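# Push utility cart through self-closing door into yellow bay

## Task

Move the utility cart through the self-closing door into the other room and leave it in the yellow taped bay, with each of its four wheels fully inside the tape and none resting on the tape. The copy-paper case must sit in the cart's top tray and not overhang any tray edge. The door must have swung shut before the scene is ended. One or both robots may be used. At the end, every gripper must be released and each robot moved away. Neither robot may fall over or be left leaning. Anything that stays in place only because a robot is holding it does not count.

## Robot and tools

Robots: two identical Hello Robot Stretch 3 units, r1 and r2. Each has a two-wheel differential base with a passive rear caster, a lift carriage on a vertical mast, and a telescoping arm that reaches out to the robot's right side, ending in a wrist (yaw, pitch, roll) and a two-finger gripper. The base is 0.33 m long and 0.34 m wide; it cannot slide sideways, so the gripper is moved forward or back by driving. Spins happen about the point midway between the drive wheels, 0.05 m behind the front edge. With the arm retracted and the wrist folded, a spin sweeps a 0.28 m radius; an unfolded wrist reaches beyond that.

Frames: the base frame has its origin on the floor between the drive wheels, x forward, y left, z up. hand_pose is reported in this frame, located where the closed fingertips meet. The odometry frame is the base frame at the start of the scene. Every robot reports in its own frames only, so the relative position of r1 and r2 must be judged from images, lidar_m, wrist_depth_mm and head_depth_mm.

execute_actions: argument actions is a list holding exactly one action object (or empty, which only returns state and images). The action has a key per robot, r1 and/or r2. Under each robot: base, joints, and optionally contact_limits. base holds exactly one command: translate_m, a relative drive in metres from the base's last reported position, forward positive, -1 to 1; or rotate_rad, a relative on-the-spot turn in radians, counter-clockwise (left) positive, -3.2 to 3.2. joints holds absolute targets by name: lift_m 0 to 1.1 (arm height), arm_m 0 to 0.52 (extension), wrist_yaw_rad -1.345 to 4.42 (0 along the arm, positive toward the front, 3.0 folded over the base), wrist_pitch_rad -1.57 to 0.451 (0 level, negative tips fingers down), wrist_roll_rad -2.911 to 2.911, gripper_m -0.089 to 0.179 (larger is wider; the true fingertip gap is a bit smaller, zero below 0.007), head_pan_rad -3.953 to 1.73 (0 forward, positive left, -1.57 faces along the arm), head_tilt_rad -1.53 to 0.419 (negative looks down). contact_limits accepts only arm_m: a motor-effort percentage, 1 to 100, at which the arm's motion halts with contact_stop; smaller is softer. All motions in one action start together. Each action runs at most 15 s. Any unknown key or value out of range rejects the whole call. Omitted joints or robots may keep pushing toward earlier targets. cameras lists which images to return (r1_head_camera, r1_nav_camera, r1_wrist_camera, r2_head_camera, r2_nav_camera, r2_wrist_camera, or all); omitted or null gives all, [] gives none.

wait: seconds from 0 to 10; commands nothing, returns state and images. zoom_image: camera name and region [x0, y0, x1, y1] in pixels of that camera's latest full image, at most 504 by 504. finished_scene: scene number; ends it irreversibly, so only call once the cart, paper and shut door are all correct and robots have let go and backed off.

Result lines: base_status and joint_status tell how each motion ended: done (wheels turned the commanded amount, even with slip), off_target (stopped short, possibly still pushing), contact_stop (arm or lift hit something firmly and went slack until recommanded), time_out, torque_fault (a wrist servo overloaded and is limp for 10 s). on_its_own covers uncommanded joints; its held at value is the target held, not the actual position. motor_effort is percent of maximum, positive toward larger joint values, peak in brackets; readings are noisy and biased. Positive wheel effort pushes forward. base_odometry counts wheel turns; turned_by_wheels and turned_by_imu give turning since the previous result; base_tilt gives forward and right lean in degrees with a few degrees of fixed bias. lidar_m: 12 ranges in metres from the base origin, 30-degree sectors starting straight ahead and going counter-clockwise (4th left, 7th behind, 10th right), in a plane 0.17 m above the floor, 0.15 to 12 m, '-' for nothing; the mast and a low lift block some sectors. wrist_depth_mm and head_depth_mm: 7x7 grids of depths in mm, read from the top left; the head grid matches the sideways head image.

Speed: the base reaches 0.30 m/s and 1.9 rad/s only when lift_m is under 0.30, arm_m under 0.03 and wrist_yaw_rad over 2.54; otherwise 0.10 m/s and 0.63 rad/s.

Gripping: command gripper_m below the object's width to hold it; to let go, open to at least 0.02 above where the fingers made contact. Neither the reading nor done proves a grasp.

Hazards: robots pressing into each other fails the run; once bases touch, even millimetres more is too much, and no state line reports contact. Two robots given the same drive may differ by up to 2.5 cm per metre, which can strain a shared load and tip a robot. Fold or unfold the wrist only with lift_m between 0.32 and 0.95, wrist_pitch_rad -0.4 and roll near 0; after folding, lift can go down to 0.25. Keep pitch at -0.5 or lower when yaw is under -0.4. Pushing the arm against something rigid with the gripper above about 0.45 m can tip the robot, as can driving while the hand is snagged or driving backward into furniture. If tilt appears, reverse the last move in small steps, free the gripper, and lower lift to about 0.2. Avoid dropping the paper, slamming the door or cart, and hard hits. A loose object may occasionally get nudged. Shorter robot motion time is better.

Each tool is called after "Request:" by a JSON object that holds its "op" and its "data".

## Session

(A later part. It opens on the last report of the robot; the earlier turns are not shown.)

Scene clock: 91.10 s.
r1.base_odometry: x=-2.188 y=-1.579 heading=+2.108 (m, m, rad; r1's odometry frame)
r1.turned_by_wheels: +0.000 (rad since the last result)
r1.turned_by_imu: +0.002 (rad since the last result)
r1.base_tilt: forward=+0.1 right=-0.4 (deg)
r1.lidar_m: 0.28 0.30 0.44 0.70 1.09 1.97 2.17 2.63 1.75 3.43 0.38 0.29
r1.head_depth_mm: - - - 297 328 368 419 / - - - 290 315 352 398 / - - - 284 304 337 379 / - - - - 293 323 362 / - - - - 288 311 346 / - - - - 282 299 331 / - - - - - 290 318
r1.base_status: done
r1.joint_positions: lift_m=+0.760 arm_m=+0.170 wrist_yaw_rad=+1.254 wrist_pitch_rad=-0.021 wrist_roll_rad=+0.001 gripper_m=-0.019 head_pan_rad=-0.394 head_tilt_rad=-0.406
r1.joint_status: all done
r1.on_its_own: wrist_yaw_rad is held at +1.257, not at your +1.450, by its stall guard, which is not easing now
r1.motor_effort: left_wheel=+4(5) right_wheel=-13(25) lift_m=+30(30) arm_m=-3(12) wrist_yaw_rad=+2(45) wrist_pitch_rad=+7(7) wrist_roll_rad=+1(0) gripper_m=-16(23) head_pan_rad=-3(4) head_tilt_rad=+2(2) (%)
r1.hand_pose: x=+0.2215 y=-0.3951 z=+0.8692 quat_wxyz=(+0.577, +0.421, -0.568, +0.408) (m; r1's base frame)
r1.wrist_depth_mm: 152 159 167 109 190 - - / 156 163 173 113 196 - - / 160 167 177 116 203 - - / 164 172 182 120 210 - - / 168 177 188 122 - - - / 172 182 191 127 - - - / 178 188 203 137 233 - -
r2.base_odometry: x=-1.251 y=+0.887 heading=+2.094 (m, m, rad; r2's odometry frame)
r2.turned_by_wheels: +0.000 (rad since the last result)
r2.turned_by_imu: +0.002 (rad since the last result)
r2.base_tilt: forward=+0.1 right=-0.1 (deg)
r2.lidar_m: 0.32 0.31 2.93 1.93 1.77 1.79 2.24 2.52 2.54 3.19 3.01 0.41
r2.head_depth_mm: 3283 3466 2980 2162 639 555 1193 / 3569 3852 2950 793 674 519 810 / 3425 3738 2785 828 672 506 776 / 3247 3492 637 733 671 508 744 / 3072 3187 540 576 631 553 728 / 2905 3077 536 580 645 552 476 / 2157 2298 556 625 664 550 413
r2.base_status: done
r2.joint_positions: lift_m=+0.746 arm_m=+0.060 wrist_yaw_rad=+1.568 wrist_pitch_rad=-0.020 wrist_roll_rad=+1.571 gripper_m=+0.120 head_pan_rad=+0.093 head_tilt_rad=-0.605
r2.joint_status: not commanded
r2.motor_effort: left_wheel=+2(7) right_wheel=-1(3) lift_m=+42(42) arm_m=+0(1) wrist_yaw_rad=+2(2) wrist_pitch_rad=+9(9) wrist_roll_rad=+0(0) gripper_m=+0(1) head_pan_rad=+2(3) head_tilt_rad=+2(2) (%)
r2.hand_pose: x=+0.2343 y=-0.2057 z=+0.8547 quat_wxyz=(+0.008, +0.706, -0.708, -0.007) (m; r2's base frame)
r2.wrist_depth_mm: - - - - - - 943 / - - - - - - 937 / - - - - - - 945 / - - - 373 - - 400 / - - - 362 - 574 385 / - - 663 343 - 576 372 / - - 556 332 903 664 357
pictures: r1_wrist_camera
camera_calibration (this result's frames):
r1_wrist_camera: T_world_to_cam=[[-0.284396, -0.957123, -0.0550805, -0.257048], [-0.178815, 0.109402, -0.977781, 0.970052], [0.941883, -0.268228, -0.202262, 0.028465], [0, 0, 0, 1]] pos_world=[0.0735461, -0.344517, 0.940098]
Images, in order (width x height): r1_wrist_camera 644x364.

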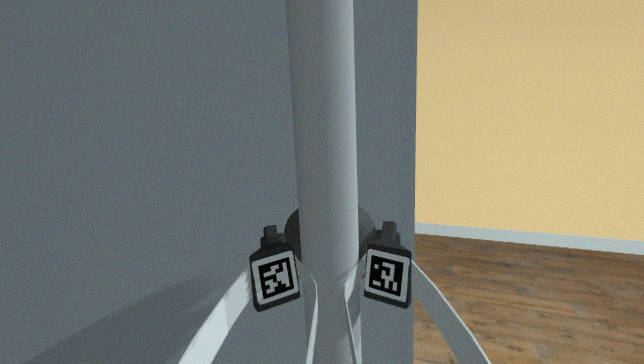

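Request:
{"op": "execute_actions", "data": {"actions": [{"r1":{"base":{"rotate_rad":-0.16},"joints":{"arm_m":0.135,"wrist_yaw_rad":1.26}},"r2":{"base":{"rotate_rad":0.5}}}], "cameras": ["r2_wrist_camera"]}}

Request:
{"op": "execute_actions", "data": {"actions": [{"r1":{"base":{"translate_m":-0.12}}}], "cameras": ["r1_wrist_camera","r1_nav_camera"]}}

Scene clock: 93.10 s.
r1.base_odometry: x=-2.188 y=-1.579 heading=+1.948 (m, m, rad; r1's odometry frame)
r1.turned_by_wheels: -0.160 (rad since the last result)
r1.turned_by_imu: -0.157 (rad since the last result)
r1.base_tilt: forward=+0.1 right=-0.3 (deg)
r1.lidar_m: 0.25 0.26 0.35 0.66 0.90 1.96 2.05 2.83 1.74 3.87 0.36 0.26
r1.head_depth_mm: - - - 284 303 342 391 / - - - - 290 320 363 / - - - - - 302 340 / - - - - - 290 319 / - - - - - - 300 / - - - - - - 289 / - - - - - - -
r1.base_status: done
r1.joint_positions: lift_m=+0.760 arm_m=+0.136 wrist_yaw_rad=+1.256 wrist_pitch_rad=-0.022 wrist_roll_rad=+0.001 gripper_m=-0.019 head_pan_rad=-0.394 head_tilt_rad=-0.406
r1.joint_status: all done
r1.motor_effort: left_wheel=+3(14) right_wheel=-12(31) lift_m=+30(30) arm_m=-5(5) wrist_yaw_rad=+4(18) wrist_pitch_rad=+7(8) wrist_roll_rad=+0(1) gripper_m=-16(19) head_pan_rad=-4(4) head_tilt_rad=+2(3) (%)
r1.hand_pose: x=+0.2217 y=-0.3597 z=+0.8690 quat_wxyz=(+0.577, +0.422, -0.568, +0.409) (m; r1's base frame)
r1.wrist_depth_mm: 144 152 164 109 - - - / 147 156 169 113 - - - / 151 160 174 116 - - - / 155 164 179 120 - - - / 158 168 183 123 - - - / 162 173 185 127 - - - / 166 178 197 170 243 - -
r2.base_odometry: x=-1.251 y=+0.887 heading=+2.594 (m, m, rad; r2's odometry frame)
r2.turned_by_wheels: +0.500 (rad since the last result)
r2.turned_by_imu: +0.500 (rad since the last result)
r2.base_tilt: forward=+0.2 right=-0.1 (deg)
r2.lidar_m: 0.31 2.98 1.94 1.77 1.78 2.21 2.52 2.54 3.15 3.02 0.42 0.32
r2.head_depth_mm: 2937 3089 522 523 616 559 459 / 2147 2366 554 586 635 557 478 / 2328 2596 612 676 672 556 494 / 2578 2912 2652 2093 654 537 606 / 2741 3026 2891 2155 1712 1417 1164 / 2757 3028 2889 2138 1701 1413 1211 / 2732 3010 2891 2122 1692 1409 1205
r2.base_status: done
r2.joint_positions: lift_m=+0.746 arm_m=+0.060 wrist_yaw_rad=+1.568 wrist_pitch_rad=-0.020 wrist_roll_rad=+1.571 gripper_m=+0.120 head_pan_rad=+0.093 head_tilt_rad=-0.605
r2.joint_status: not commanded
r2.motor_effort: left_wheel=-1(6) right_wheel=+2(8) lift_m=+42(41) arm_m=+1(0) wrist_yaw_rad=+3(2) wrist_pitch_rad=+9(9) wrist_roll_rad=-1(0) gripper_m=+1(0) head_pan_rad=+3(3) head_tilt_rad=+2(2) (%)
r2.hand_pose: x=+0.2343 y=-0.2057 z=+0.8547 quat_wxyz=(+0.008, +0.706, -0.708, -0.007) (m; r2's base frame)
r2.wrist_depth_mm: - - - 153 215 - 405 / - - 573 158 220 604 423 / - - 509 163 818 609 418 / - 470 460 168 822 616 425 / - 426 426 174 245 614 426 / - - 570 181 252 577 427 / - - - 188 - - 434
pictures: r2_wrist_camera
camera_calibration (this result's frames):
r2_wrist_camera: T_world_to_cam=[[-0.0715091, -0.0111487, -0.997378, 0.856721], [-0.154906, 0.987929, 0.0000632847, 0.276819], [0.985338, 0.154505, -0.0723729, 0.0297694], [0, 0, 0, 1]] pos_world=[0.0748114, -0.268525, 0.856611]
Images, in order (width x height): r2_wrist_camera 644x364.

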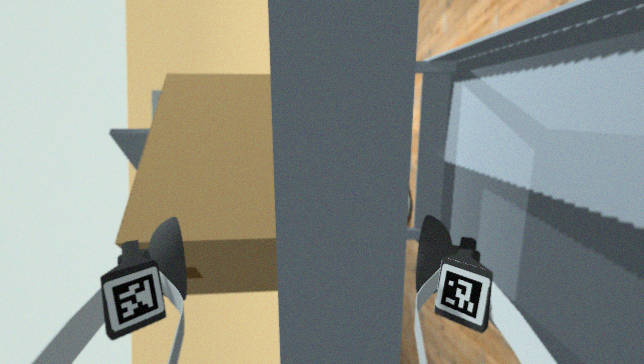

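Scene clock: 95.90 s.
r1.base_odometry: x=-2.144 y=-1.691 heading=+1.949 (m, m, rad; r1's odometry frame)
r1.turned_by_wheels: +0.001 (rad since the last result)
r1.turned_by_imu: +0.001 (rad since the last result)
r1.base_tilt: forward=+0.1 right=-0.4 (deg)
r1.lidar_m: 0.29 0.32 0.47 0.72 0.99 1.87 1.94 2.68 1.69 4.03 0.38 0.30
r1.head_depth_mm: - - 283 302 334 374 425 / - - - 293 323 360 406 / - - - 287 311 346 388 / - - - 284 302 333 373 / - - - - 292 322 359 / - - - - 287 311 345 / - - - - 283 301 333
r1.base_status: done
r1.joint_positions: lift_m=+0.760 arm_m=+0.135 wrist_yaw_rad=+1.307 wrist_pitch_rad=-0.021 wrist_roll_rad=+0.001 gripper_m=-0.019 head_pan_rad=-0.394 head_tilt_rad=-0.406
r1.joint_status: not commanded
r1.on_its_own: wrist_yaw_rad is held at +1.307, not at your +1.260, by its stall guard, which is not easing now
r1.motor_effort: left_wheel=+5(8) right_wheel=-13(24) lift_m=+30(30) arm_m=-2(5) wrist_yaw_rad=-1(28) wrist_pitch_rad=+7(7) wrist_roll_rad=+0(1) gripper_m=-17(19) head_pan_rad=-4(3) head_tilt_rad=+3(3) (%)
r1.hand_pose: x=+0.2255 y=-0.3468 z=+0.8691 quat_wxyz=(+0.566, +0.436, -0.557, +0.424) (m; r1's base frame)
r1.wrist_depth_mm: 160 165 171 109 185 - - / 164 169 176 113 190 - - / 169 174 181 117 196 - - / 173 179 186 121 202 - - / 179 185 192 122 - - - / 184 191 196 127 - - - / 189 197 206 173 225 - -
r2.base_odometry: x=-1.251 y=+0.887 heading=+2.594 (m, m, rad; r2's odometry frame)
r2.turned_by_wheels: +0.000 (rad since the last result)
r2.turned_by_imu: +0.001 (rad since the last result)
r2.base_tilt: forward=+0.2 right=-0.1 (deg)
r2.lidar_m: 0.31 3.00 1.94 1.77 1.78 2.20 2.52 2.55 3.16 3.01 0.42 0.32
r2.head_depth_mm: 2931 3049 522 524 616 558 458 / 2137 - 554 586 635 558 477 / 2246 2466 613 675 671 556 494 / 2618 2924 2644 2087 655 536 606 / 2685 2992 2700 2143 1715 1410 1162 / 2740 3015 2883 2142 1704 1413 1209 / 2747 2983 2875 2139 1698 1408 1210
r2.base_status: not commanded
r2.joint_positions: lift_m=+0.746 arm_m=+0.060 wrist_yaw_rad=+1.568 wrist_pitch_rad=-0.020 wrist_roll_rad=+1.571 gripper_m=+0.120 head_pan_rad=+0.093 head_tilt_rad=-0.605
r2.joint_status: not commanded
r2.motor_effort: left_wheel=-1(1) right_wheel=+2(2) lift_m=+42(41) arm_m=+0(1) wrist_yaw_rad=+1(2) wrist_pitch_rad=+9(9) wrist_roll_rad=+0(0) gripper_m=+0(0) head_pan_rad=+4(3) head_tilt_rad=+2(2) (%)
r2.hand_pose: x=+0.2343 y=-0.2057 z=+0.8547 quat_wxyz=(+0.008, +0.706, -0.708, -0.007) (m; r2's base frame)
r2.wrist_depth_mm: - - - 153 214 - 401 / - - 577 158 220 605 423 / - - 507 163 811 610 426 / - 474 455 168 806 613 427 / - 427 426 174 242 611 425 / - - 562 181 251 570 427 / - - - 188 - - 426
pictures: r1_nav_camera (sideways: a quarter turn counterclockwise sets it upright), r1_wrist_camera
camera_calibration (this result's frames):
r1_nav_camera: T_world_to_cam=[[0.350241, -0.095889, 0.931738, -1.17659], [-0.370291, -0.927887, 0.0436999, 0.00370284], [0.860358, -0.36032, -0.360491, 0.424873], [0, 0, 0, 1]] pos_world=[0.0479177, 0.0437042, 1.24927]
r1_wrist_camera: T_world_to_cam=[[-0.232806, -0.970962, -0.0550874, -0.226083], [-0.184674, 0.09975, -0.977725, 0.963317], [0.954828, -0.217447, -0.202534, 0.0526621], [0, 0, 0, 1]] pos_world=[0.074983, -0.304157, 0.940071]
Images, in order (width x height): r1_nav_camera 672x504, r1_wrist_camera 644x364.

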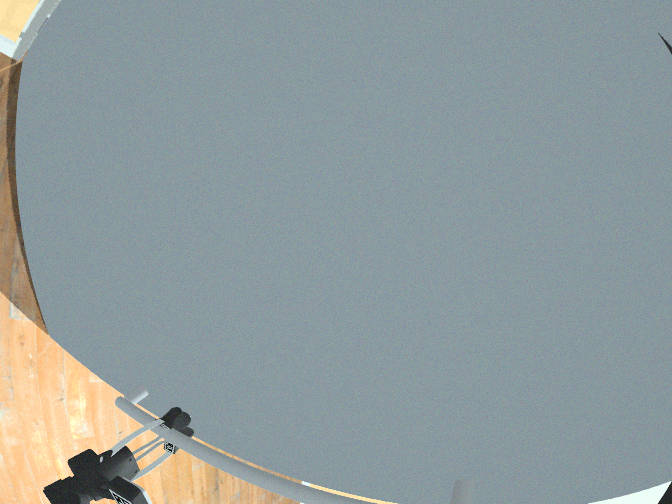

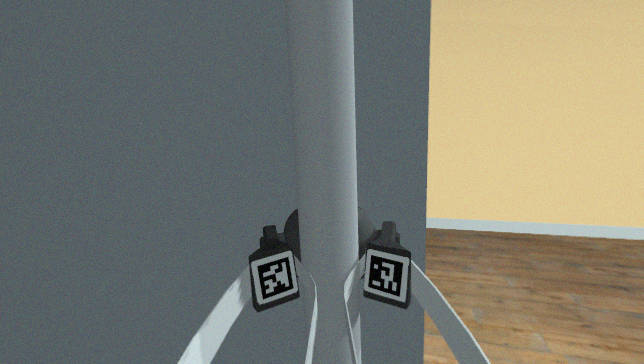

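Request:
{"op": "execute_actions", "data": {"actions": [{"r1":{"base":{"rotate_rad":-0.18},"joints":{"arm_m":0.095,"wrist_yaw_rad":1.3}},"r2":{"base":{"translate_m":0.045}}}], "cameras": []}}

Request:
{"op": "execute_actions", "data": {"actions": [{"r1":{"base":{"translate_m":-0.13}},"r2":{"joints":{"gripper_m":-0.02}}}], "cameras": ["r1_wrist_camera","r2_wrist_camera","r2_nav_camera"]}}

Scene clock: 98.13 s.
r1.base_odometry: x=-2.144 y=-1.691 heading=+1.769 (m, m, rad; r1's odometry frame)
r1.turned_by_wheels: -0.180 (rad since the last result)
r1.turned_by_imu: -0.176 (rad since the last result)
r1.base_tilt: forward=+0.1 right=-0.4 (deg)
r1.lidar_m: 0.26 0.27 0.36 0.70 0.86 1.70 1.87 2.31 1.68 1.73 0.37 0.27
r1.head_depth_mm: - - - 287 312 351 402 / - - - - 296 330 374 / - - - - 287 311 350 / - - - - - 295 329 / - - - - - 286 310 / - - - - - - 295 / - - - - - - 286
r1.base_status: done
r1.joint_positions: lift_m=+0.760 arm_m=+0.095 wrist_yaw_rad=+1.308 wrist_pitch_rad=-0.022 wrist_roll_rad=+0.001 gripper_m=-0.019 head_pan_rad=-0.394 head_tilt_rad=-0.406
r1.joint_status: all done
r1.motor_effort: left_wheel=+4(13) right_wheel=-12(30) lift_m=+30(30) arm_m=-4(2) wrist_yaw_rad=-7(28) wrist_pitch_rad=+7(7) wrist_roll_rad=+1(1) gripper_m=-17(19) head_pan_rad=-4(4) head_tilt_rad=+3(3) (%)
r1.hand_pose: x=+0.2255 y=-0.3069 z=+0.8690 quat_wxyz=(+0.566, +0.437, -0.556, +0.424) (m; r1's base frame)
r1.wrist_depth_mm: 149 157 166 109 - - - / 153 161 171 113 - - - / 157 165 176 117 - - - / 161 169 182 121 - - - / 165 173 186 123 - - - / 170 179 188 127 - - - / 173 184 200 170 236 - -
r2.base_odometry: x=-1.289 y=+0.911 heading=+2.594 (m, m, rad; r2's odometry frame)
r2.turned_by_wheels: +0.000 (rad since the last result)
r2.turned_by_imu: +0.001 (rad since the last result)
r2.base_tilt: forward=+0.1 right=-0.1 (deg)
r2.lidar_m: 0.27 3.01 1.94 1.77 1.79 2.22 2.57 2.59 3.20 2.99 0.36 0.27
r2.head_depth_mm: - 3084 521 477 543 558 440 / - - 524 540 598 558 443 / 2159 2334 576 624 652 555 436 / 2531 2902 2679 2156 691 542 434 / 2640 2971 2686 2154 1708 1422 440 / 2704 3007 2881 2139 1705 1415 1213 / 2707 2978 2879 2132 1706 1410 1204
r2.base_status: done
r2.joint_positions: lift_m=+0.746 arm_m=+0.060 wrist_yaw_rad=+1.568 wrist_pitch_rad=-0.020 wrist_roll_rad=+1.571 gripper_m=+0.120 head_pan_rad=+0.093 head_tilt_rad=-0.605
r2.joint_status: not commanded
r2.motor_effort: left_wheel=-1(5) right_wheel=+1(6) lift_m=+41(42) arm_m=+1(1) wrist_yaw_rad=+2(2) wrist_pitch_rad=+9(9) wrist_roll_rad=+0(0) gripper_m=+0(0) head_pan_rad=+2(3) head_tilt_rad=+2(2) (%)
r2.hand_pose: x=+0.2343 y=-0.2057 z=+0.8547 quat_wxyz=(+0.008, +0.706, -0.708, -0.007) (m; r2's base frame)
r2.wrist_depth_mm: - - - 110 170 622 404 / - - 515 114 175 604 421 / - 479 458 118 180 609 421 / - 419 416 122 187 607 425 / - 376 374 126 193 624 426 / - - 461 131 200 573 426 / - - - 136 209 - 430
pictures: none
No camera images: the call's "cameras" was empty. Leave "cameras" out to get every camera's image.

Scene clock: 100.77 s.
r1.base_odometry: x=-2.119 y=-1.818 heading=+1.770 (m, m, rad; r1's odometry frame)
r1.turned_by_wheels: +0.001 (rad since the last result)
r1.turned_by_imu: +0.001 (rad since the last result)
r1.base_tilt: forward=+0.0 right=-0.4 (deg)
r1.lidar_m: 0.30 0.32 0.49 0.74 0.91 1.74 1.75 2.16 1.65 1.66 0.38 0.30
r1.head_depth_mm: - - 283 302 333 373 423 / - - - 293 323 359 406 / - - - 288 313 347 390 / - - - 285 304 336 376 / - - - - 295 325 362 / - - - - 289 315 350 / - - - - 285 306 338
r1.base_status: done
r1.joint_positions: lift_m=+0.760 arm_m=+0.095 wrist_yaw_rad=+1.371 wrist_pitch_rad=-0.021 wrist_roll_rad=+0.001 gripper_m=-0.019 head_pan_rad=-0.394 head_tilt_rad=-0.406
r1.joint_status: not commanded
r1.on_its_own: wrist_yaw_rad is held at +1.361, not at your +1.300, by its stall guard, which is not easing now
r1.motor_effort: left_wheel=+5(9) right_wheel=-14(23) lift_m=+30(30) arm_m=-1(4) wrist_yaw_rad=-9(41) wrist_pitch_rad=+7(7) wrist_roll_rad=+1(1) gripper_m=-18(21) head_pan_rad=-4(5) head_tilt_rad=+2(3) (%)
r1.hand_pose: x=+0.2292 y=-0.2909 z=+0.8691 quat_wxyz=(+0.552, +0.454, -0.543, +0.441) (m; r1's base frame)
r1.wrist_depth_mm: 170 172 174 109 180 - - / 175 176 180 113 185 - - / 180 182 184 117 192 - - / 185 188 191 121 198 - - / 191 194 197 123 205 - - / 198 200 202 127 - - - / 205 207 213 211 220 - -
r2.base_odometry: x=-1.289 y=+0.911 heading=+2.594 (m, m, rad; r2's odometry frame)
r2.turned_by_wheels: +0.000 (rad since the last result)
r2.turned_by_imu: +0.001 (rad since the last result)
r2.base_tilt: forward=+0.2 right=-0.1 (deg)
r2.lidar_m: 0.27 3.00 1.95 1.77 1.79 2.22 2.57 2.58 3.21 3.00 0.35 0.27
r2.head_depth_mm: - 3059 521 476 540 557 445 / - - 523 538 596 557 441 / 2067 2292 575 621 653 556 436 / 2507 2756 2797 2157 692 542 434 / 2644 2977 2562 2151 1711 1416 439 / 2700 3019 2890 2154 1710 1413 1208 / 2682 2989 2853 2132 1691 1410 1211
r2.base_status: not commanded
r2.joint_positions: lift_m=+0.746 arm_m=+0.060 wrist_yaw_rad=+1.568 wrist_pitch_rad=-0.022 wrist_roll_rad=+1.571 gripper_m=-0.015 head_pan_rad=+0.093 head_tilt_rad=-0.605
r2.joint_status: gripper_m off_target (ended at -0.015, target -0.020)
r2.motor_effort: left_wheel=-1(1) right_wheel=-3(3) lift_m=+42(41) arm_m=+1(1) wrist_yaw_rad=+2(1) wrist_pitch_rad=+9(9) wrist_roll_rad=+0(0) gripper_m=-26(99) head_pan_rad=+3(3) head_tilt_rad=+2(1) (%)
r2.hand_pose: x=+0.2343 y=-0.2057 z=+0.8544 quat_wxyz=(+0.008, +0.706, -0.708, -0.008) (m; r2's base frame)
r2.wrist_depth_mm: - - - 109 168 628 400 / - - 519 113 173 611 419 / - 475 458 117 179 606 421 / - 418 414 120 186 613 426 / - 371 376 123 193 613 425 / - 490 - 128 203 573 423 / - - - 134 208 - 429
pictures: r1_wrist_camera, r2_nav_camera (sideways: a quarter turn counterclockwise sets it upright), r2_wrist_camera
camera_calibration (this result's frames):
r1_wrist_camera: T_world_to_cam=[[-0.170911, -0.983745, -0.0550876, -0.188847], [-0.190537, 0.0878545, -0.977741, 0.956348], [0.966688, -0.156611, -0.202456, 0.0761714], [0, 0, 0, 1]] pos_world=[0.07631, -0.257867, 0.940079]
r2_nav_camera: T_world_to_cam=[[0.565855, 0.0516442, 0.822886, -1.0275], [0.08257, -0.996569, 0.00576557, 0.0433817], [0.82036, 0.0646832, -0.568177, 0.684971], [0, 0, 0, 1]] pos_world=[0.0159093, 0.051991, 1.23445]
r2_wrist_camera: T_world_to_cam=[[-0.072823, -0.0111435, -0.997283, 0.85661], [-0.15489, 0.987932, 0.000271261, 0.276636], [0.985244, 0.154489, -0.0736702, 0.0309113], [0, 0, 0, 1]] pos_world=[0.0747738, -0.268527, 0.856484]
Images, in order (width x height): r1_wrist_camera 644x364, r2_nav_camera 672x504, r2_wrist_camera 644x364.

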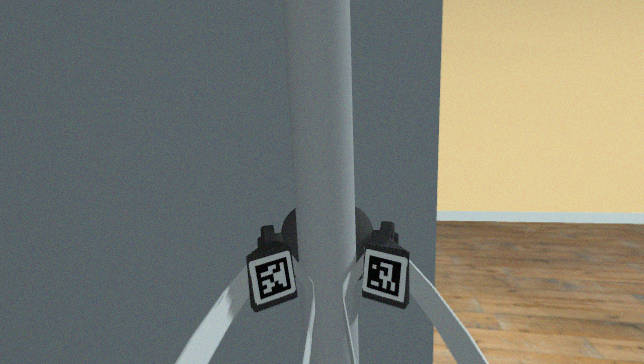

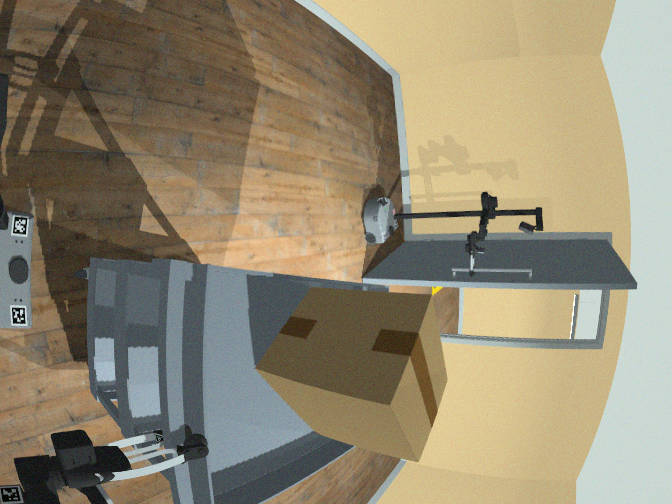

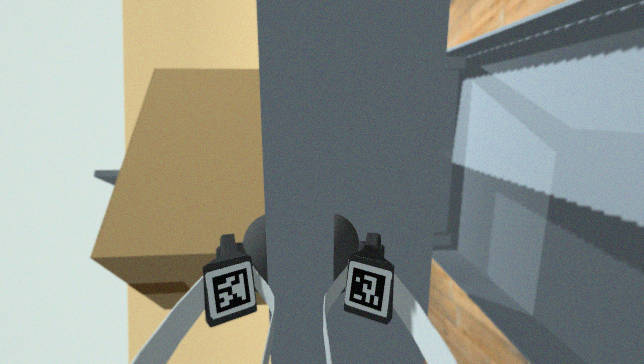

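Request:
{"op": "execute_actions", "data": {"actions": [{"r1":{"base":{"rotate_rad":-0.08},"joints":{"arm_m":0.08,"wrist_yaw_rad":1.36}},"r2":{"base":{"translate_m":0.08}}}], "cameras": []}}

Request:
{"op": "execute_actions", "data": {"actions": [{"r1":{"base":{"translate_m":-0.08}},"r2":{"base":{"translate_m":0.08}}}], "cameras": ["r1_wrist_camera","r2_nav_camera"]}}

Scene clock: 103.03 s.
r1.base_odometry: x=-2.119 y=-1.818 heading=+1.690 (m, m, rad; r1's odometry frame)
r1.turned_by_wheels: -0.080 (rad since the last result)
r1.turned_by_imu: -0.078 (rad since the last result)
r1.base_tilt: forward=+0.1 right=-0.4 (deg)
r1.lidar_m: 0.28 0.30 0.43 0.74 0.86 1.55 1.75 2.04 2.11 1.63 0.37 0.29
r1.head_depth_mm: - - - 295 326 365 416 / - - - 288 313 348 394 / - - - 283 301 334 375 / - - - - 291 320 358 / - - - - 286 307 342 / - - - - - 296 328 / - - - - - 289 315
r1.base_status: done
r1.joint_positions: lift_m=+0.760 arm_m=+0.080 wrist_yaw_rad=+1.397 wrist_pitch_rad=-0.021 wrist_roll_rad=+0.001 gripper_m=-0.019 head_pan_rad=-0.394 head_tilt_rad=-0.406
r1.joint_status: wrist_yaw_rad off_target (ended at +1.397, target +1.360); the others done
r1.on_its_own: wrist_yaw_rad is held at +1.398, not at your +1.360, by its stall guard, which is not easing now
r1.motor_effort: left_wheel=+4(9) right_wheel=-12(28) lift_m=+30(30) arm_m=-2(0) wrist_yaw_rad=+1(25) wrist_pitch_rad=+7(8) wrist_roll_rad=+0(1) gripper_m=-17(19) head_pan_rad=-4(4) head_tilt_rad=+3(3) (%)
r1.hand_pose: x=+0.2304 y=-0.2696 z=+0.8691 quat_wxyz=(+0.547, +0.461, -0.537, +0.448) (m; r1's base frame)
r1.wrist_depth_mm: 165 169 173 109 181 - - / 170 174 178 113 187 - - / 175 178 183 116 193 - - / 181 185 189 120 200 - - / 186 191 195 122 208 - - / 193 197 201 127 - - - / 198 203 209 137 221 - -
r2.base_odometry: x=-1.357 y=+0.952 heading=+2.594 (m, m, rad; r2's odometry frame)
r2.turned_by_wheels: +0.000 (rad since the last result)
r2.turned_by_imu: -0.155 (rad since the last result)
r2.base_tilt: forward=+0.1 right=-0.1 (deg)
r2.lidar_m: 0.22 0.22 2.13 1.79 1.79 2.02 2.63 2.62 2.95 2.98 0.37 0.24
r2.head_depth_mm: 2881 3222 523 490 637 559 476 / 2844 3081 521 452 519 556 476 / - - 516 500 568 556 474 / - - 530 558 631 555 473 / 2004 2218 2524 726 669 553 463 / 2532 2893 2538 2142 1702 1417 1209 / 2489 2835 2879 2148 1693 1410 1207
r2.base_status: done
r2.joint_positions: lift_m=+0.746 arm_m=+0.060 wrist_yaw_rad=+1.589 wrist_pitch_rad=-0.025 wrist_roll_rad=+1.571 gripper_m=-0.012 head_pan_rad=+0.093 head_tilt_rad=-0.605
r2.joint_status: not commanded
r2.on_its_own: gripper_m is held at -0.013, not at your -0.020, by its stall guard, which is not easing now; wrist_yaw_rad is at rest, and its effort (-24) is outside its rest range (-12 to +12)
r2.motor_effort: left_wheel=+1(7) right_wheel=+9(19) lift_m=+41(42) arm_m=+1(1) wrist_yaw_rad=-24(44) wrist_pitch_rad=+10(11) wrist_roll_rad=+0(0) gripper_m=-25(27) head_pan_rad=+3(2) head_tilt_rad=+2(2) (%)
r2.hand_pose: x=+0.2342 y=-0.2002 z=+0.8536 quat_wxyz=(+0.009, +0.714, -0.700, -0.009) (m; r2's base frame)
r2.wrist_depth_mm: - - - 127 190 - 369 / - - - 127 191 602 409 / - - 550 128 192 597 421 / - 497 468 128 193 603 419 / - 413 413 128 194 615 427 / - 358 - 128 194 615 425 / - 421 434 129 194 581 426
pictures: none
No camera images: the call's "cameras" was empty. Leave "cameras" out to get every camera's image.

Scene clock: 105.43 s.
r1.base_odometry: x=-2.109 y=-1.897 heading=+1.691 (m, m, rad; r1's odometry frame)
r1.turned_by_wheels: +0.000 (rad since the last result)
r1.turned_by_imu: +0.001 (rad since the last result)
r1.base_tilt: forward=+0.1 right=-0.4 (deg)
r1.lidar_m: 0.30 0.33 0.52 0.76 0.89 1.60 1.67 1.96 2.36 1.62 0.38 0.30
r1.head_depth_mm: - - 284 302 334 373 422 / - - - 295 325 362 408 / - - - 290 316 350 394 / - - - 286 308 341 381 / - - - 283 300 331 369 / - - - - 293 322 358 / - - - - 289 313 348
r1.base_status: done
r1.joint_positions: lift_m=+0.760 arm_m=+0.080 wrist_yaw_rad=+1.450 wrist_pitch_rad=-0.021 wrist_roll_rad=+0.001 gripper_m=-0.019 head_pan_rad=-0.394 head_tilt_rad=-0.406
r1.joint_status: not commanded
r1.on_its_own: wrist_yaw_rad is held at +1.447, not at your +1.360, by its stall guard, which is not easing now
r1.motor_effort: left_wheel=+4(6) right_wheel=-12(23) lift_m=+30(30) arm_m=-1(3) wrist_yaw_rad=-5(29) wrist_pitch_rad=+7(7) wrist_roll_rad=+0(0) gripper_m=-17(21) head_pan_rad=-4(4) head_tilt_rad=+3(3) (%)
r1.hand_pose: x=+0.2324 y=-0.2558 z=+0.8691 quat_wxyz=(+0.534, +0.475, -0.524, +0.463) (m; r1's base frame)
r1.wrist_depth_mm: 184 181 179 109 174 - - / 191 188 185 113 180 - - / 198 195 191 117 186 - - / 204 201 197 121 191 - - / 211 208 204 123 198 - - / 219 216 212 127 209 - - / 228 224 220 211 212 - -
r2.base_odometry: x=-1.426 y=+0.994 heading=+2.594 (m, m, rad; r2's odometry frame)
r2.turned_by_wheels: +0.000 (rad since the last result)
r2.turned_by_imu: -0.139 (rad since the last result)
r2.base_tilt: forward=+0.1 right=-0.1 (deg)
r2.lidar_m: 0.17 0.17 2.40 1.84 1.82 1.92 2.73 2.68 2.83 3.03 0.40 0.21
r2.head_depth_mm: 3147 3496 584 767 676 559 476 / 2983 3337 521 432 603 558 475 / 2915 3185 516 430 488 544 474 / 2864 3133 515 459 530 554 473 / - - 514 496 583 553 472 / - - 2142 560 647 1317 1165 / 1855 2316 2695 2146 1707 1408 1208
r2.base_status: done
r2.joint_positions: lift_m=+0.746 arm_m=+0.060 wrist_yaw_rad=+1.562 wrist_pitch_rad=-0.024 wrist_roll_rad=+1.571 gripper_m=-0.012 head_pan_rad=+0.093 head_tilt_rad=-0.605
r2.joint_status: not commanded
r2.on_its_own: gripper_m is held at -0.013, not at your -0.020, by its stall guard, which is not easing now
r2.motor_effort: left_wheel=-2(8) right_wheel=+15(21) lift_m=+41(41) arm_m=+1(1) wrist_yaw_rad=+10(29) wrist_pitch_rad=+10(10) wrist_roll_rad=+0(0) gripper_m=-25(25) head_pan_rad=+3(3) head_tilt_rad=+2(2) (%)
r2.hand_pose: x=+0.2342 y=-0.2073 z=+0.8537 quat_wxyz=(+0.009, +0.704, -0.710, -0.009) (m; r2's base frame)
r2.wrist_depth_mm: - - - 207 236 244 250 / - - - 151 256 - 373 / - - - 145 214 592 420 / - - - 140 207 600 426 / - - 486 135 199 614 424 / - 416 - 130 195 616 423 / - 347 344 127 185 626 428
pictures: r1_wrist_camera, r2_nav_camera (sideways: a quarter turn counterclockwise sets it upright)
camera_calibration (this result's frames):
r1_wrist_camera: T_world_to_cam=[[-0.0919935, -0.994235, -0.0550862, -0.174859], [-0.196838, 0.0723863, -0.97776, 0.95144], [0.976111, -0.0791046, -0.202362, 0.0960643], [0, 0, 0, 1]] pos_world=[0.0774241, -0.235123, 0.940088]
r2_nav_camera: T_world_to_cam=[[0.565855, 0.0516441, 0.822886, -1.0275], [0.0825697, -0.996569, 0.00576557, 0.0433817], [0.82036, 0.064683, -0.568177, 0.684971], [0, 0, 0, 1]] pos_world=[0.0159093, 0.051991, 1.23445]
Images, in order (width x height): r1_wrist_camera 644x364, r2_nav_camera 672x504.

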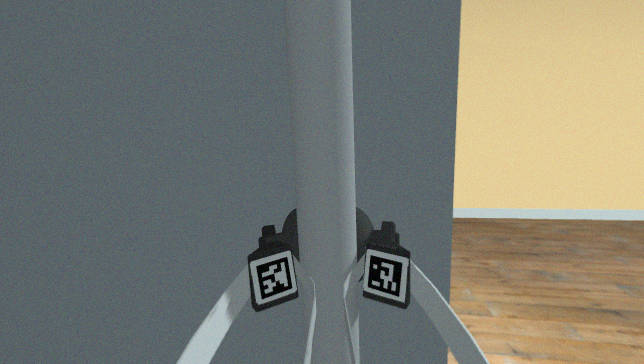

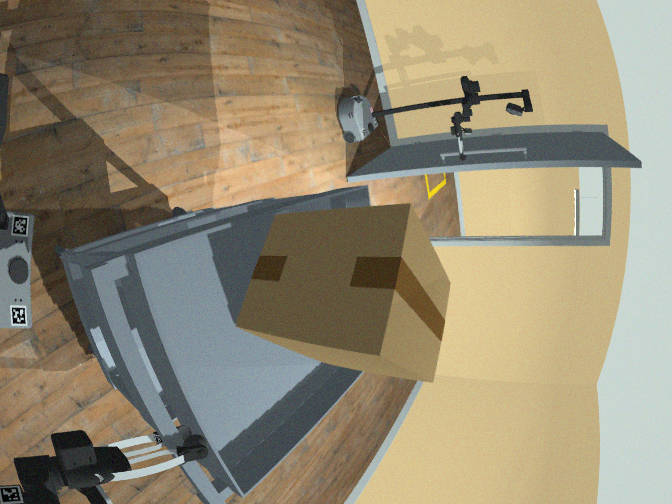

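Request:
{"op": "execute_actions", "data": {"actions": [{"r2":{"joints":{"gripper_m":0.12,"wrist_yaw_rad":1.57}}}], "cameras": []}}

Request:
{"op": "execute_actions", "data": {"actions": [{"r2":{"base":{"translate_m":-0.27}}}], "cameras": []}}

Request:
{"op": "execute_actions", "data": {"actions": [{"r2":{"base":{"rotate_rad":-1.19},"joints":{"wrist_yaw_rad":2.1,"arm_m":0.0,"head_pan_rad":0.9,"head_tilt_rad":-0.9}}}], "cameras": ["r2_nav_camera","r2_head_camera"]}}

Scene clock: 107.93 s.
r1.base_odometry: x=-2.109 y=-1.897 heading=+1.691 (m, m, rad; r1's odometry frame)
r1.turned_by_wheels: +0.000 (rad since the last result)
r1.turned_by_imu: +0.000 (rad since the last result)
r1.base_tilt: forward=+0.1 right=-0.4 (deg)
r1.lidar_m: 0.30 0.33 0.51 0.76 0.89 1.60 1.67 1.96 2.35 1.62 0.38 0.30
r1.head_depth_mm: - - 284 303 334 373 421 / - - - 295 325 361 408 / - - - 290 316 351 394 / - - - 286 308 340 381 / - - - 283 300 331 369 / - - - - 293 322 358 / - - - - 289 313 348
r1.base_status: not commanded
r1.joint_positions: lift_m=+0.760 arm_m=+0.080 wrist_yaw_rad=+1.450 wrist_pitch_rad=-0.021 wrist_roll_rad=+0.001 gripper_m=-0.019 head_pan_rad=-0.394 head_tilt_rad=-0.406
r1.joint_status: not commanded
r1.on_its_own: wrist_yaw_rad is held at +1.447, not at your +1.360, by its stall guard, which is not easing now
r1.motor_effort: left_wheel=+4(4) right_wheel=-12(12) lift_m=+30(30) arm_m=-2(1) wrist_yaw_rad=-4(5) wrist_pitch_rad=+7(7) wrist_roll_rad=+0(1) gripper_m=-17(17) head_pan_rad=-4(4) head_tilt_rad=+2(2) (%)
r1.hand_pose: x=+0.2324 y=-0.2558 z=+0.8691 quat_wxyz=(+0.534, +0.475, -0.524, +0.463) (m; r1's base frame)
r1.wrist_depth_mm: 185 182 179 109 175 - - / 190 188 185 113 179 - - / 196 194 191 117 185 - - / 204 201 198 121 191 - - / 211 208 204 123 198 - - / 219 215 212 127 208 - - / 227 224 220 211 213 - -
r2.base_odometry: x=-1.426 y=+0.994 heading=+2.594 (m, m, rad; r2's odometry frame)
r2.turned_by_wheels: +0.000 (rad since the last result)
r2.turned_by_imu: +0.001 (rad since the last result)
r2.base_tilt: forward=+0.2 right=-0.1 (deg)
r2.lidar_m: 0.17 0.17 2.40 1.85 1.83 1.92 2.73 2.68 2.85 3.03 0.40 0.21
r2.head_depth_mm: 3094 3468 583 761 675 559 476 / 3017 3291 520 431 592 557 475 / 2894 3178 516 428 486 543 473 / 2846 3143 515 457 529 555 472 / - - 512 495 581 554 472 / - - 2158 559 647 1317 1160 / 1856 2317 2692 2141 1694 1407 1211
r2.base_status: not commanded
r2.joint_positions: lift_m=+0.746 arm_m=+0.060 wrist_yaw_rad=+1.567 wrist_pitch_rad=-0.021 wrist_roll_rad=+1.571 gripper_m=+0.120 head_pan_rad=+0.093 head_tilt_rad=-0.605
r2.joint_status: all done
r2.motor_effort: left_wheel=+1(2) right_wheel=+1(15) lift_m=+42(41) arm_m=+1(1) wrist_yaw_rad=+3(9) wrist_pitch_rad=+9(10) wrist_roll_rad=+0(0) gripper_m=+0(95) head_pan_rad=+3(3) head_tilt_rad=+2(2) (%)
r2.hand_pose: x=+0.2343 y=-0.2060 z=+0.8545 quat_wxyz=(+0.008, +0.706, -0.708, -0.007) (m; r2's base frame)
r2.wrist_depth_mm: - - - 153 234 239 245 / - - - 147 218 - 379 / - - - 142 210 569 421 / - - - 137 203 611 427 / - - 481 133 196 612 421 / - - 402 129 188 575 426 / - 334 347 124 183 668 425
pictures: none
No camera images: the call's "cameras" was empty. Leave "cameras" out to get every camera's image.

Scene clock: 112.03 s.
r1.base_odometry: x=-2.109 y=-1.897 heading=+1.691 (m, m, rad; r1's odometry frame)
r1.turned_by_wheels: +0.000 (rad since the last result)
r1.turned_by_imu: +0.000 (rad since the last result)
r1.base_tilt: forward=+0.1 right=-0.4 (deg)
r1.lidar_m: 0.30 0.33 0.52 0.76 0.89 1.60 1.67 1.96 2.58 1.62 0.38 0.31
r1.head_depth_mm: - - 284 302 334 372 421 / - - - 295 325 361 408 / - - - 290 316 350 394 / - - - 286 308 340 382 / - - - 283 300 331 369 / - - - - 293 322 358 / - - - - 289 314 347
r1.base_status: not commanded
r1.joint_positions: lift_m=+0.760 arm_m=+0.080 wrist_yaw_rad=+1.450 wrist_pitch_rad=-0.021 wrist_roll_rad=+0.001 gripper_m=-0.019 head_pan_rad=-0.394 head_tilt_rad=-0.406
r1.joint_status: not commanded
r1.on_its_own: wrist_yaw_rad is held at +1.447, not at your +1.360, by its stall guard, which is not easing now
r1.motor_effort: left_wheel=+4(4) right_wheel=-12(12) lift_m=+30(30) arm_m=-1(1) wrist_yaw_rad=-3(3) wrist_pitch_rad=+7(7) wrist_roll_rad=+1(1) gripper_m=-16(17) head_pan_rad=-4(4) head_tilt_rad=+3(3) (%)
r1.hand_pose: x=+0.2324 y=-0.2558 z=+0.8691 quat_wxyz=(+0.534, +0.475, -0.524, +0.463) (m; r1's base frame)
r1.wrist_depth_mm: 184 182 179 109 174 - - / 190 188 185 113 180 - - / 197 194 191 117 185 - - / 204 201 197 121 191 - - / 211 209 204 123 197 - - / 219 217 212 127 209 - - / 227 225 220 212 213 - -
r2.base_odometry: x=-1.195 y=+0.853 heading=+2.594 (m, m, rad; r2's odometry frame)
r2.turned_by_wheels: +0.000 (rad since the last result)
r2.turned_by_imu: +0.000 (rad since the last result)
r2.base_tilt: forward=+0.2 right=-0.1 (deg)
r2.lidar_m: 0.44 1.02 2.23 1.73 1.71 1.80 2.48 2.43 2.58 3.15 3.09 0.52
r2.head_depth_mm: 3356 3649 2847 853 627 919 1105 / 3240 816 742 820 607 911 1101 / 3114 808 666 751 602 908 1034 / 3139 804 710 787 669 733 906 / - - 781 830 1100 1322 1186 / - 2484 2633 2143 1706 1417 1208 / 2382 2953 2749 2134 1701 1410 1206
r2.base_status: done
r2.joint_positions: lift_m=+0.746 arm_m=+0.060 wrist_yaw_rad=+1.567 wrist_pitch_rad=-0.021 wrist_roll_rad=+1.571 gripper_m=+0.120 head_pan_rad=+0.093 head_tilt_rad=-0.605
r2.joint_status: not commanded
r2.motor_effort: left_wheel=+1(4) right_wheel=+0(5) lift_m=+41(42) arm_m=+0(1) wrist_yaw_rad=+3(3) wrist_pitch_rad=+9(9) wrist_roll_rad=+0(0) gripper_m=+0(0) head_pan_rad=+2(3) head_tilt_rad=+2(2) (%)
r2.hand_pose: x=+0.2343 y=-0.2059 z=+0.8545 quat_wxyz=(+0.008, +0.706, -0.708, -0.007) (m; r2's base frame)
r2.wrist_depth_mm: - - - - - - 950 / - - - 493 - 515 844 / - - - 481 - 500 742 / - - 845 459 - 613 722 / - - 647 450 - 612 723 / - - 633 433 - 581 699 / - - - 419 - 605 444
pictures: none
No camera images: the call's "cameras" was empty. Leave "cameras" out to get every camera's image.

Scene clock: 114.90 s.
r1.base_odometry: x=-2.109 y=-1.897 heading=+1.691 (m, m, rad; r1's odometry frame)
r1.turned_by_wheels: +0.000 (rad since the last result)
r1.turned_by_imu: +0.000 (rad since the last result)
r1.base_tilt: forward=+0.1 right=-0.4 (deg)
r1.lidar_m: 0.30 0.33 0.52 0.76 0.89 1.60 1.67 1.96 2.46 1.62 0.38 0.31
r1.head_depth_mm: - - 284 302 334 373 421 / - - - 295 325 361 407 / - - - 289 316 350 394 / - - - 286 308 341 381 / - - - 283 300 331 369 / - - - - 293 322 359 / - - - - 289 313 347
r1.base_status: not commanded
r1.joint_positions: lift_m=+0.760 arm_m=+0.080 wrist_yaw_rad=+1.450 wrist_pitch_rad=-0.021 wrist_roll_rad=+0.001 gripper_m=-0.019 head_pan_rad=-0.394 head_tilt_rad=-0.406
r1.joint_status: not commanded
r1.on_its_own: wrist_yaw_rad is held at +1.447, not at your +1.360, by its stall guard, which is not easing now
r1.motor_effort: left_wheel=+4(4) right_wheel=-12(12) lift_m=+30(30) arm_m=-1(1) wrist_yaw_rad=-3(3) wrist_pitch_rad=+7(7) wrist_roll_rad=+1(0) gripper_m=-17(16) head_pan_rad=-4(3) head_tilt_rad=+2(3) (%)
r1.hand_pose: x=+0.2324 y=-0.2558 z=+0.8691 quat_wxyz=(+0.534, +0.475, -0.524, +0.463) (m; r1's base frame)
r1.wrist_depth_mm: 185 182 179 109 174 - - / 190 188 185 113 180 - - / 196 194 191 118 185 - - / 203 201 198 121 191 - - / 211 209 204 123 197 - - / 219 215 212 127 209 - - / 228 224 220 211 212 - -
r2.base_odometry: x=-1.195 y=+0.853 heading=+1.404 (m, m, rad; r2's odometry frame)
r2.turned_by_wheels: -1.190 (rad since the last result)
r2.turned_by_imu: -1.190 (rad since the last result)
r2.base_tilt: forward=+0.2 right=-0.1 (deg)
r2.lidar_m: 3.08 0.59 0.44 0.43 2.63 1.80 1.69 1.72 2.22 2.43 2.48 3.23
r2.head_depth_mm: 2879 2275 1884 1607 1397 1244 1130 / 2843 2279 888 1603 1398 1238 1111 / 2843 811 686 1017 1343 1236 1110 / 2841 846 650 1012 1257 1238 1113 / 2758 845 718 973 1127 1217 1122 / 641 694 717 592 898 1195 1108 / 560 656 718 574 1340 1225 1124
r2.base_status: done
r2.joint_positions: lift_m=+0.746 arm_m=+0.001 wrist_yaw_rad=+2.097 wrist_pitch_rad=-0.021 wrist_roll_rad=+1.571 gripper_m=+0.120 head_pan_rad=+0.893 head_tilt_rad=-0.889
r2.joint_status: all done
r2.motor_effort: left_wheel=+2(6) right_wheel=-1(6) lift_m=+42(42) arm_m=-1(1) wrist_yaw_rad=+1(2) wrist_pitch_rad=+9(9) wrist_roll_rad=+0(0) gripper_m=+0(0) head_pan_rad=+4(39) head_tilt_rad=-5(25) (%)
r2.hand_pose: x=+0.1997 y=-0.0176 z=+0.8545 quat_wxyz=(+0.010, +0.867, -0.499, -0.005) (m; r2's base frame)
r2.wrist_depth_mm: - - - - - - 920 / - - - - - - 968 / - - - - - - 946 / - - - - - - 960 / - - - - - - 921 / - - - 694 - - 785 / - - - 604 - 737 787
pictures: r2_head_camera (sideways: a quarter turn clockwise sets it upright), r2_nav_camera (sideways: a quarter turn counterclockwise sets it upright)
camera_calibration (this result's frames):
r2_head_camera: T_world_to_cam=[[-0.482991, -0.648235, -0.588652, 0.788249], [-0.801363, 0.598177, -0.00120405, 0.00727656], [0.352899, 0.471142, -0.808386, 1.01369], [0, 0, 0, 1]] pos_world=[0.0288187, 0.0290265, 1.28346]
r2_nav_camera: T_world_to_cam=[[0.487464, 0.603607, 0.630902, -0.776807], [0.773639, -0.633571, 0.00841141, 0.0357242], [0.404798, 0.48399, -0.775817, 0.95758], [0, 0, 0, 1]] pos_world=[-0.0365991, 0.0280607, 1.2327]
Images, in order (width x height): r2_head_camera 896x504, r2_nav_camera 672x504.

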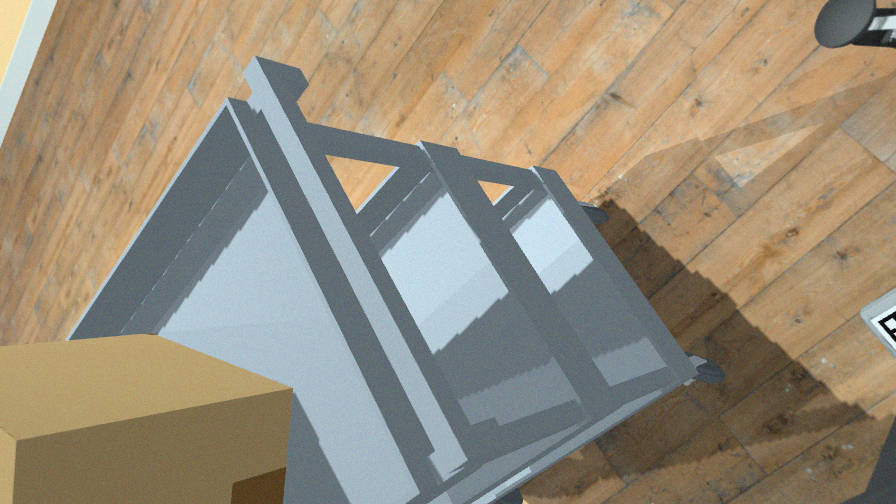

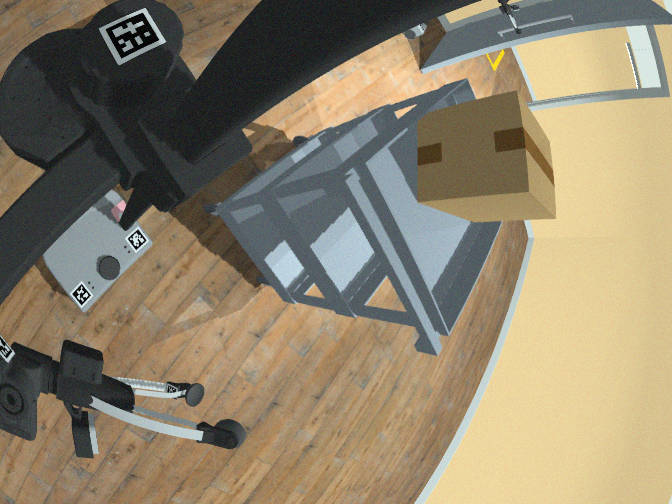

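Request:
{"op": "execute_actions", "data": {"actions": [{"r2":{"base":{"translate_m":0.2}}}], "cameras": []}}

Request:
{"op": "execute_actions", "data": {"actions": [{"r2":{"base":{"rotate_rad":1.57},"joints":{"head_pan_rad":0.0,"head_tilt_rad":-0.9}}}], "cameras": ["r2_nav_camera","r2_head_camera","r2_wrist_camera"]}}

Scene clock: 118.77 s.
r1.base_odometry: x=-2.109 y=-1.897 heading=+1.691 (m, m, rad; r1's odometry frame)
r1.turned_by_wheels: +0.000 (rad since the last result)
r1.turned_by_imu: +0.000 (rad since the last result)
r1.base_tilt: forward=+0.1 right=-0.3 (deg)
r1.lidar_m: 0.30 0.33 0.52 0.76 0.89 1.60 1.67 1.96 3.52 1.62 0.38 0.30
r1.head_depth_mm: - - 284 303 334 373 421 / - - - 295 325 361 408 / - - - 290 316 351 394 / - - - 286 308 341 382 / - - - 283 300 331 369 / - - - - 293 322 358 / - - - - 289 313 348
r1.base_status: not commanded
r1.joint_positions: lift_m=+0.760 arm_m=+0.080 wrist_yaw_rad=+1.450 wrist_pitch_rad=-0.021 wrist_roll_rad=+0.001 gripper_m=-0.019 head_pan_rad=-0.394 head_tilt_rad=-0.406
r1.joint_status: not commanded
r1.on_its_own: wrist_yaw_rad is held at +1.447, not at your +1.360, by its stall guard, which is not easing now
r1.motor_effort: left_wheel=+4(4) right_wheel=-12(12) lift_m=+30(30) arm_m=-1(1) wrist_yaw_rad=-3(3) wrist_pitch_rad=+7(7) wrist_roll_rad=+1(0) gripper_m=-17(17) head_pan_rad=-4(3) head_tilt_rad=+2(2) (%)
r1.hand_pose: x=+0.2324 y=-0.2558 z=+0.8691 quat_wxyz=(+0.534, +0.475, -0.524, +0.463) (m; r1's base frame)
r1.wrist_depth_mm: 184 182 179 109 174 - - / 191 188 185 113 180 - - / 197 194 191 117 185 - - / 204 201 197 121 192 - - / 212 209 205 123 198 - - / 219 215 213 127 209 - - / 227 224 220 212 213 - -
r2.base_odometry: x=-1.162 y=+1.051 heading=+1.404 (m, m, rad; r2's odometry frame)
r2.turned_by_wheels: +0.000 (rad since the last result)
r2.turned_by_imu: +0.002 (rad since the last result)
r2.base_tilt: forward=+0.2 right=-0.1 (deg)
r2.lidar_m: 2.88 2.93 0.44 0.42 2.95 2.01 1.89 1.93 2.49 2.41 2.46 3.07
r2.head_depth_mm: 2761 2278 1888 1607 1395 1238 1130 / 2863 2268 1882 1610 1397 1234 1115 / 2884 2252 1882 1612 1395 1234 1108 / 2846 2250 646 1534 1319 1236 1111 / 2864 2235 703 973 1125 1214 1122 / 2844 821 720 592 899 1147 1105 / 2861 819 717 557 879 1075 1108
r2.base_status: done
r2.joint_positions: lift_m=+0.746 arm_m=+0.001 wrist_yaw_rad=+2.097 wrist_pitch_rad=-0.021 wrist_roll_rad=+1.571 gripper_m=+0.120 head_pan_rad=+0.893 head_tilt_rad=-0.889
r2.joint_status: not commanded
r2.motor_effort: left_wheel=+2(8) right_wheel=-1(4) lift_m=+41(42) arm_m=-1(2) wrist_yaw_rad=+2(3) wrist_pitch_rad=+9(9) wrist_roll_rad=+0(0) gripper_m=+0(0) head_pan_rad=+2(3) head_tilt_rad=-5(5) (%)
r2.hand_pose: x=+0.1997 y=-0.0176 z=+0.8545 quat_wxyz=(+0.010, +0.867, -0.499, -0.005) (m; r2's base frame)
r2.wrist_depth_mm: - - - - - - 936 / - - - - - - 928 / - - - - - - 958 / - - - - - - 952 / - - - - - - 973 / - - - - - - 991 / - - - - - - 898
pictures: none
No camera images: the call's "cameras" was empty. Leave "cameras" out to get every camera's image.

Scene clock: 122.20 s.
r1.base_odometry: x=-2.109 y=-1.897 heading=+1.691 (m, m, rad; r1's odometry frame)
r1.turned_by_wheels: +0.000 (rad since the last result)
r1.turned_by_imu: +0.000 (rad since the last result)
r1.base_tilt: forward=+0.1 right=-0.4 (deg)
r1.lidar_m: 0.30 0.33 0.51 0.76 0.89 1.60 1.67 1.95 2.68 1.62 0.38 0.31
r1.head_depth_mm: - - 284 303 334 373 422 / - - - 295 324 362 408 / - - - 290 316 350 394 / - - - 286 308 340 381 / - - - 283 300 331 369 / - - - - 293 322 358 / - - - - 289 314 347
r1.base_status: not commanded
r1.joint_positions: lift_m=+0.760 arm_m=+0.080 wrist_yaw_rad=+1.450 wrist_pitch_rad=-0.021 wrist_roll_rad=+0.001 gripper_m=-0.019 head_pan_rad=-0.394 head_tilt_rad=-0.406
r1.joint_status: not commanded
r1.on_its_own: wrist_yaw_rad is held at +1.447, not at your +1.360, by its stall guard, which is not easing now
r1.motor_effort: left_wheel=+4(4) right_wheel=-12(12) lift_m=+30(30) arm_m=-1(1) wrist_yaw_rad=-3(3) wrist_pitch_rad=+7(7) wrist_roll_rad=+1(0) gripper_m=-17(16) head_pan_rad=-4(4) head_tilt_rad=+2(3) (%)
r1.hand_pose: x=+0.2324 y=-0.2558 z=+0.8691 quat_wxyz=(+0.534, +0.475, -0.524, +0.463) (m; r1's base frame)
r1.wrist_depth_mm: 185 182 180 109 174 - - / 191 189 185 113 180 - - / 196 194 191 118 185 - - / 204 200 198 121 192 - - / 212 209 205 123 198 - - / 219 216 212 127 209 - - / 228 224 219 211 213 - -
r2.base_odometry: x=-1.162 y=+1.051 heading=+2.974 (m, m, rad; r2's odometry frame)
r2.turned_by_wheels: +1.570 (rad since the last result)
r2.turned_by_imu: +1.571 (rad since the last result)
r2.base_tilt: forward=+0.1 right=-0.1 (deg)
r2.lidar_m: 0.42 2.87 2.01 1.90 1.94 2.53 2.41 2.47 3.05 2.88 2.94 0.43
r2.head_depth_mm: 586 731 726 576 902 1202 1116 / 533 630 708 582 906 1184 1145 / 545 622 696 587 919 1154 1096 / 604 702 721 572 909 1192 1104 / 2365 2080 703 563 1165 1213 1111 / 2738 2255 1880 1592 1388 1230 1109 / 2836 2265 1882 1594 1394 1231 1106
r2.base_status: done
r2.joint_positions: lift_m=+0.746 arm_m=+0.001 wrist_yaw_rad=+2.097 wrist_pitch_rad=-0.021 wrist_roll_rad=+1.571 gripper_m=+0.120 head_pan_rad=+0.007 head_tilt_rad=-0.889
r2.joint_status: all done
r2.motor_effort: left_wheel=-1(6) right_wheel=+2(7) lift_m=+42(42) arm_m=+0(2) wrist_yaw_rad=+2(2) wrist_pitch_rad=+9(9) wrist_roll_rad=+0(0) gripper_m=+0(0) head_pan_rad=-3(43) head_tilt_rad=-5(7) (%)
r2.hand_pose: x=+0.1996 y=-0.0175 z=+0.8545 quat_wxyz=(+0.010, +0.867, -0.499, -0.005) (m; r2's base frame)
r2.wrist_depth_mm: - - 536 296 863 605 418 / - - - 327 - 585 372 / - - - 372 - 503 412 / - - - 378 - - 908 / - - - - - - 954 / - - - - - - 952 / - - - - - - 959
pictures: r2_head_camera (sideways: a quarter turn clockwise sets it upright), r2_nav_camera (sideways: a quarter turn counterclockwise sets it upright), r2_wrist_camera
camera_calibration (this result's frames):
r2_head_camera: T_world_to_cam=[[-0.80763, -0.0361541, -0.58858, 0.790135], [-0.0438475, 0.999038, -0.00120078, 0.00265143], [0.588056, 0.0248379, -0.808438, 1.01232], [0, 0, 0, 1]] pos_world=[0.0429505, 0.000773731, 1.28346]
r2_nav_camera: T_world_to_cam=[[0.775906, 0.00445245, 0.630833, -0.778476], [-0.00110112, -0.999964, 0.00841214, 0.0404492], [0.630847, -0.00722165, -0.775873, 0.956274], [0, 0, 0, 1]] pos_world=[0.00080565, 0.0508197, 1.2327]
r2_wrist_camera: T_world_to_cam=[[-0.0569578, -0.0462429, -0.997305, 0.852498], [-0.632585, 0.774491, 0.000216526, 0.177075], [0.772394, 0.630892, -0.0733659, 0.086578], [0, 0, 0, 1]] pos_world=[0.0936993, -0.152343, 0.856514]
Images, in order (width x height): r2_head_camera 896x504, r2_nav_camera 672x504, r2_wrist_camera 644x364.

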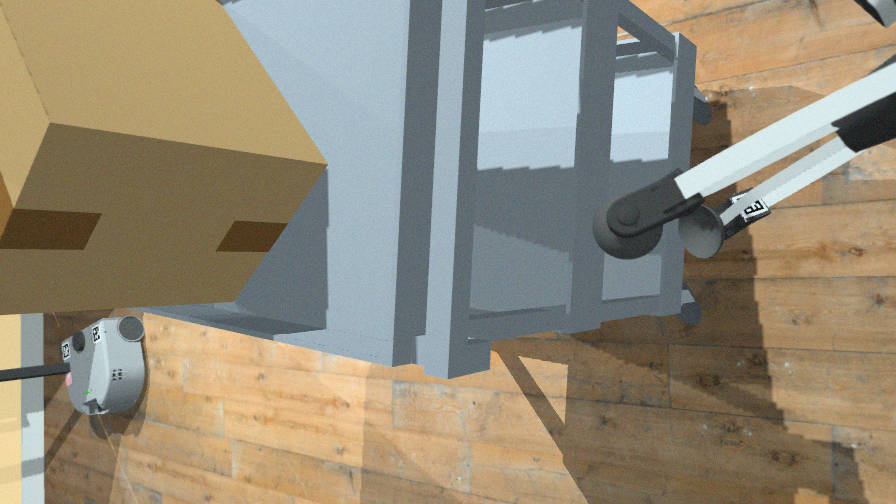

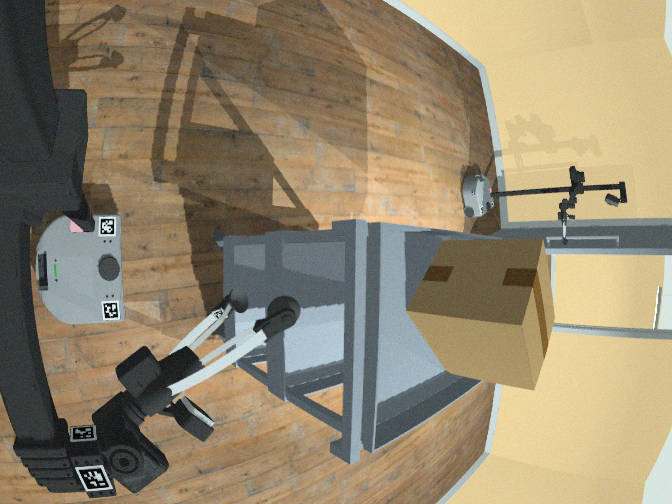

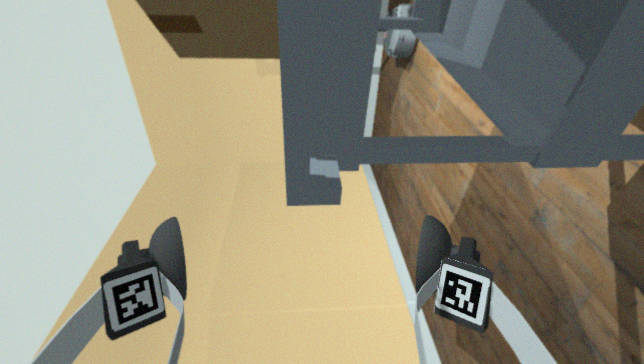

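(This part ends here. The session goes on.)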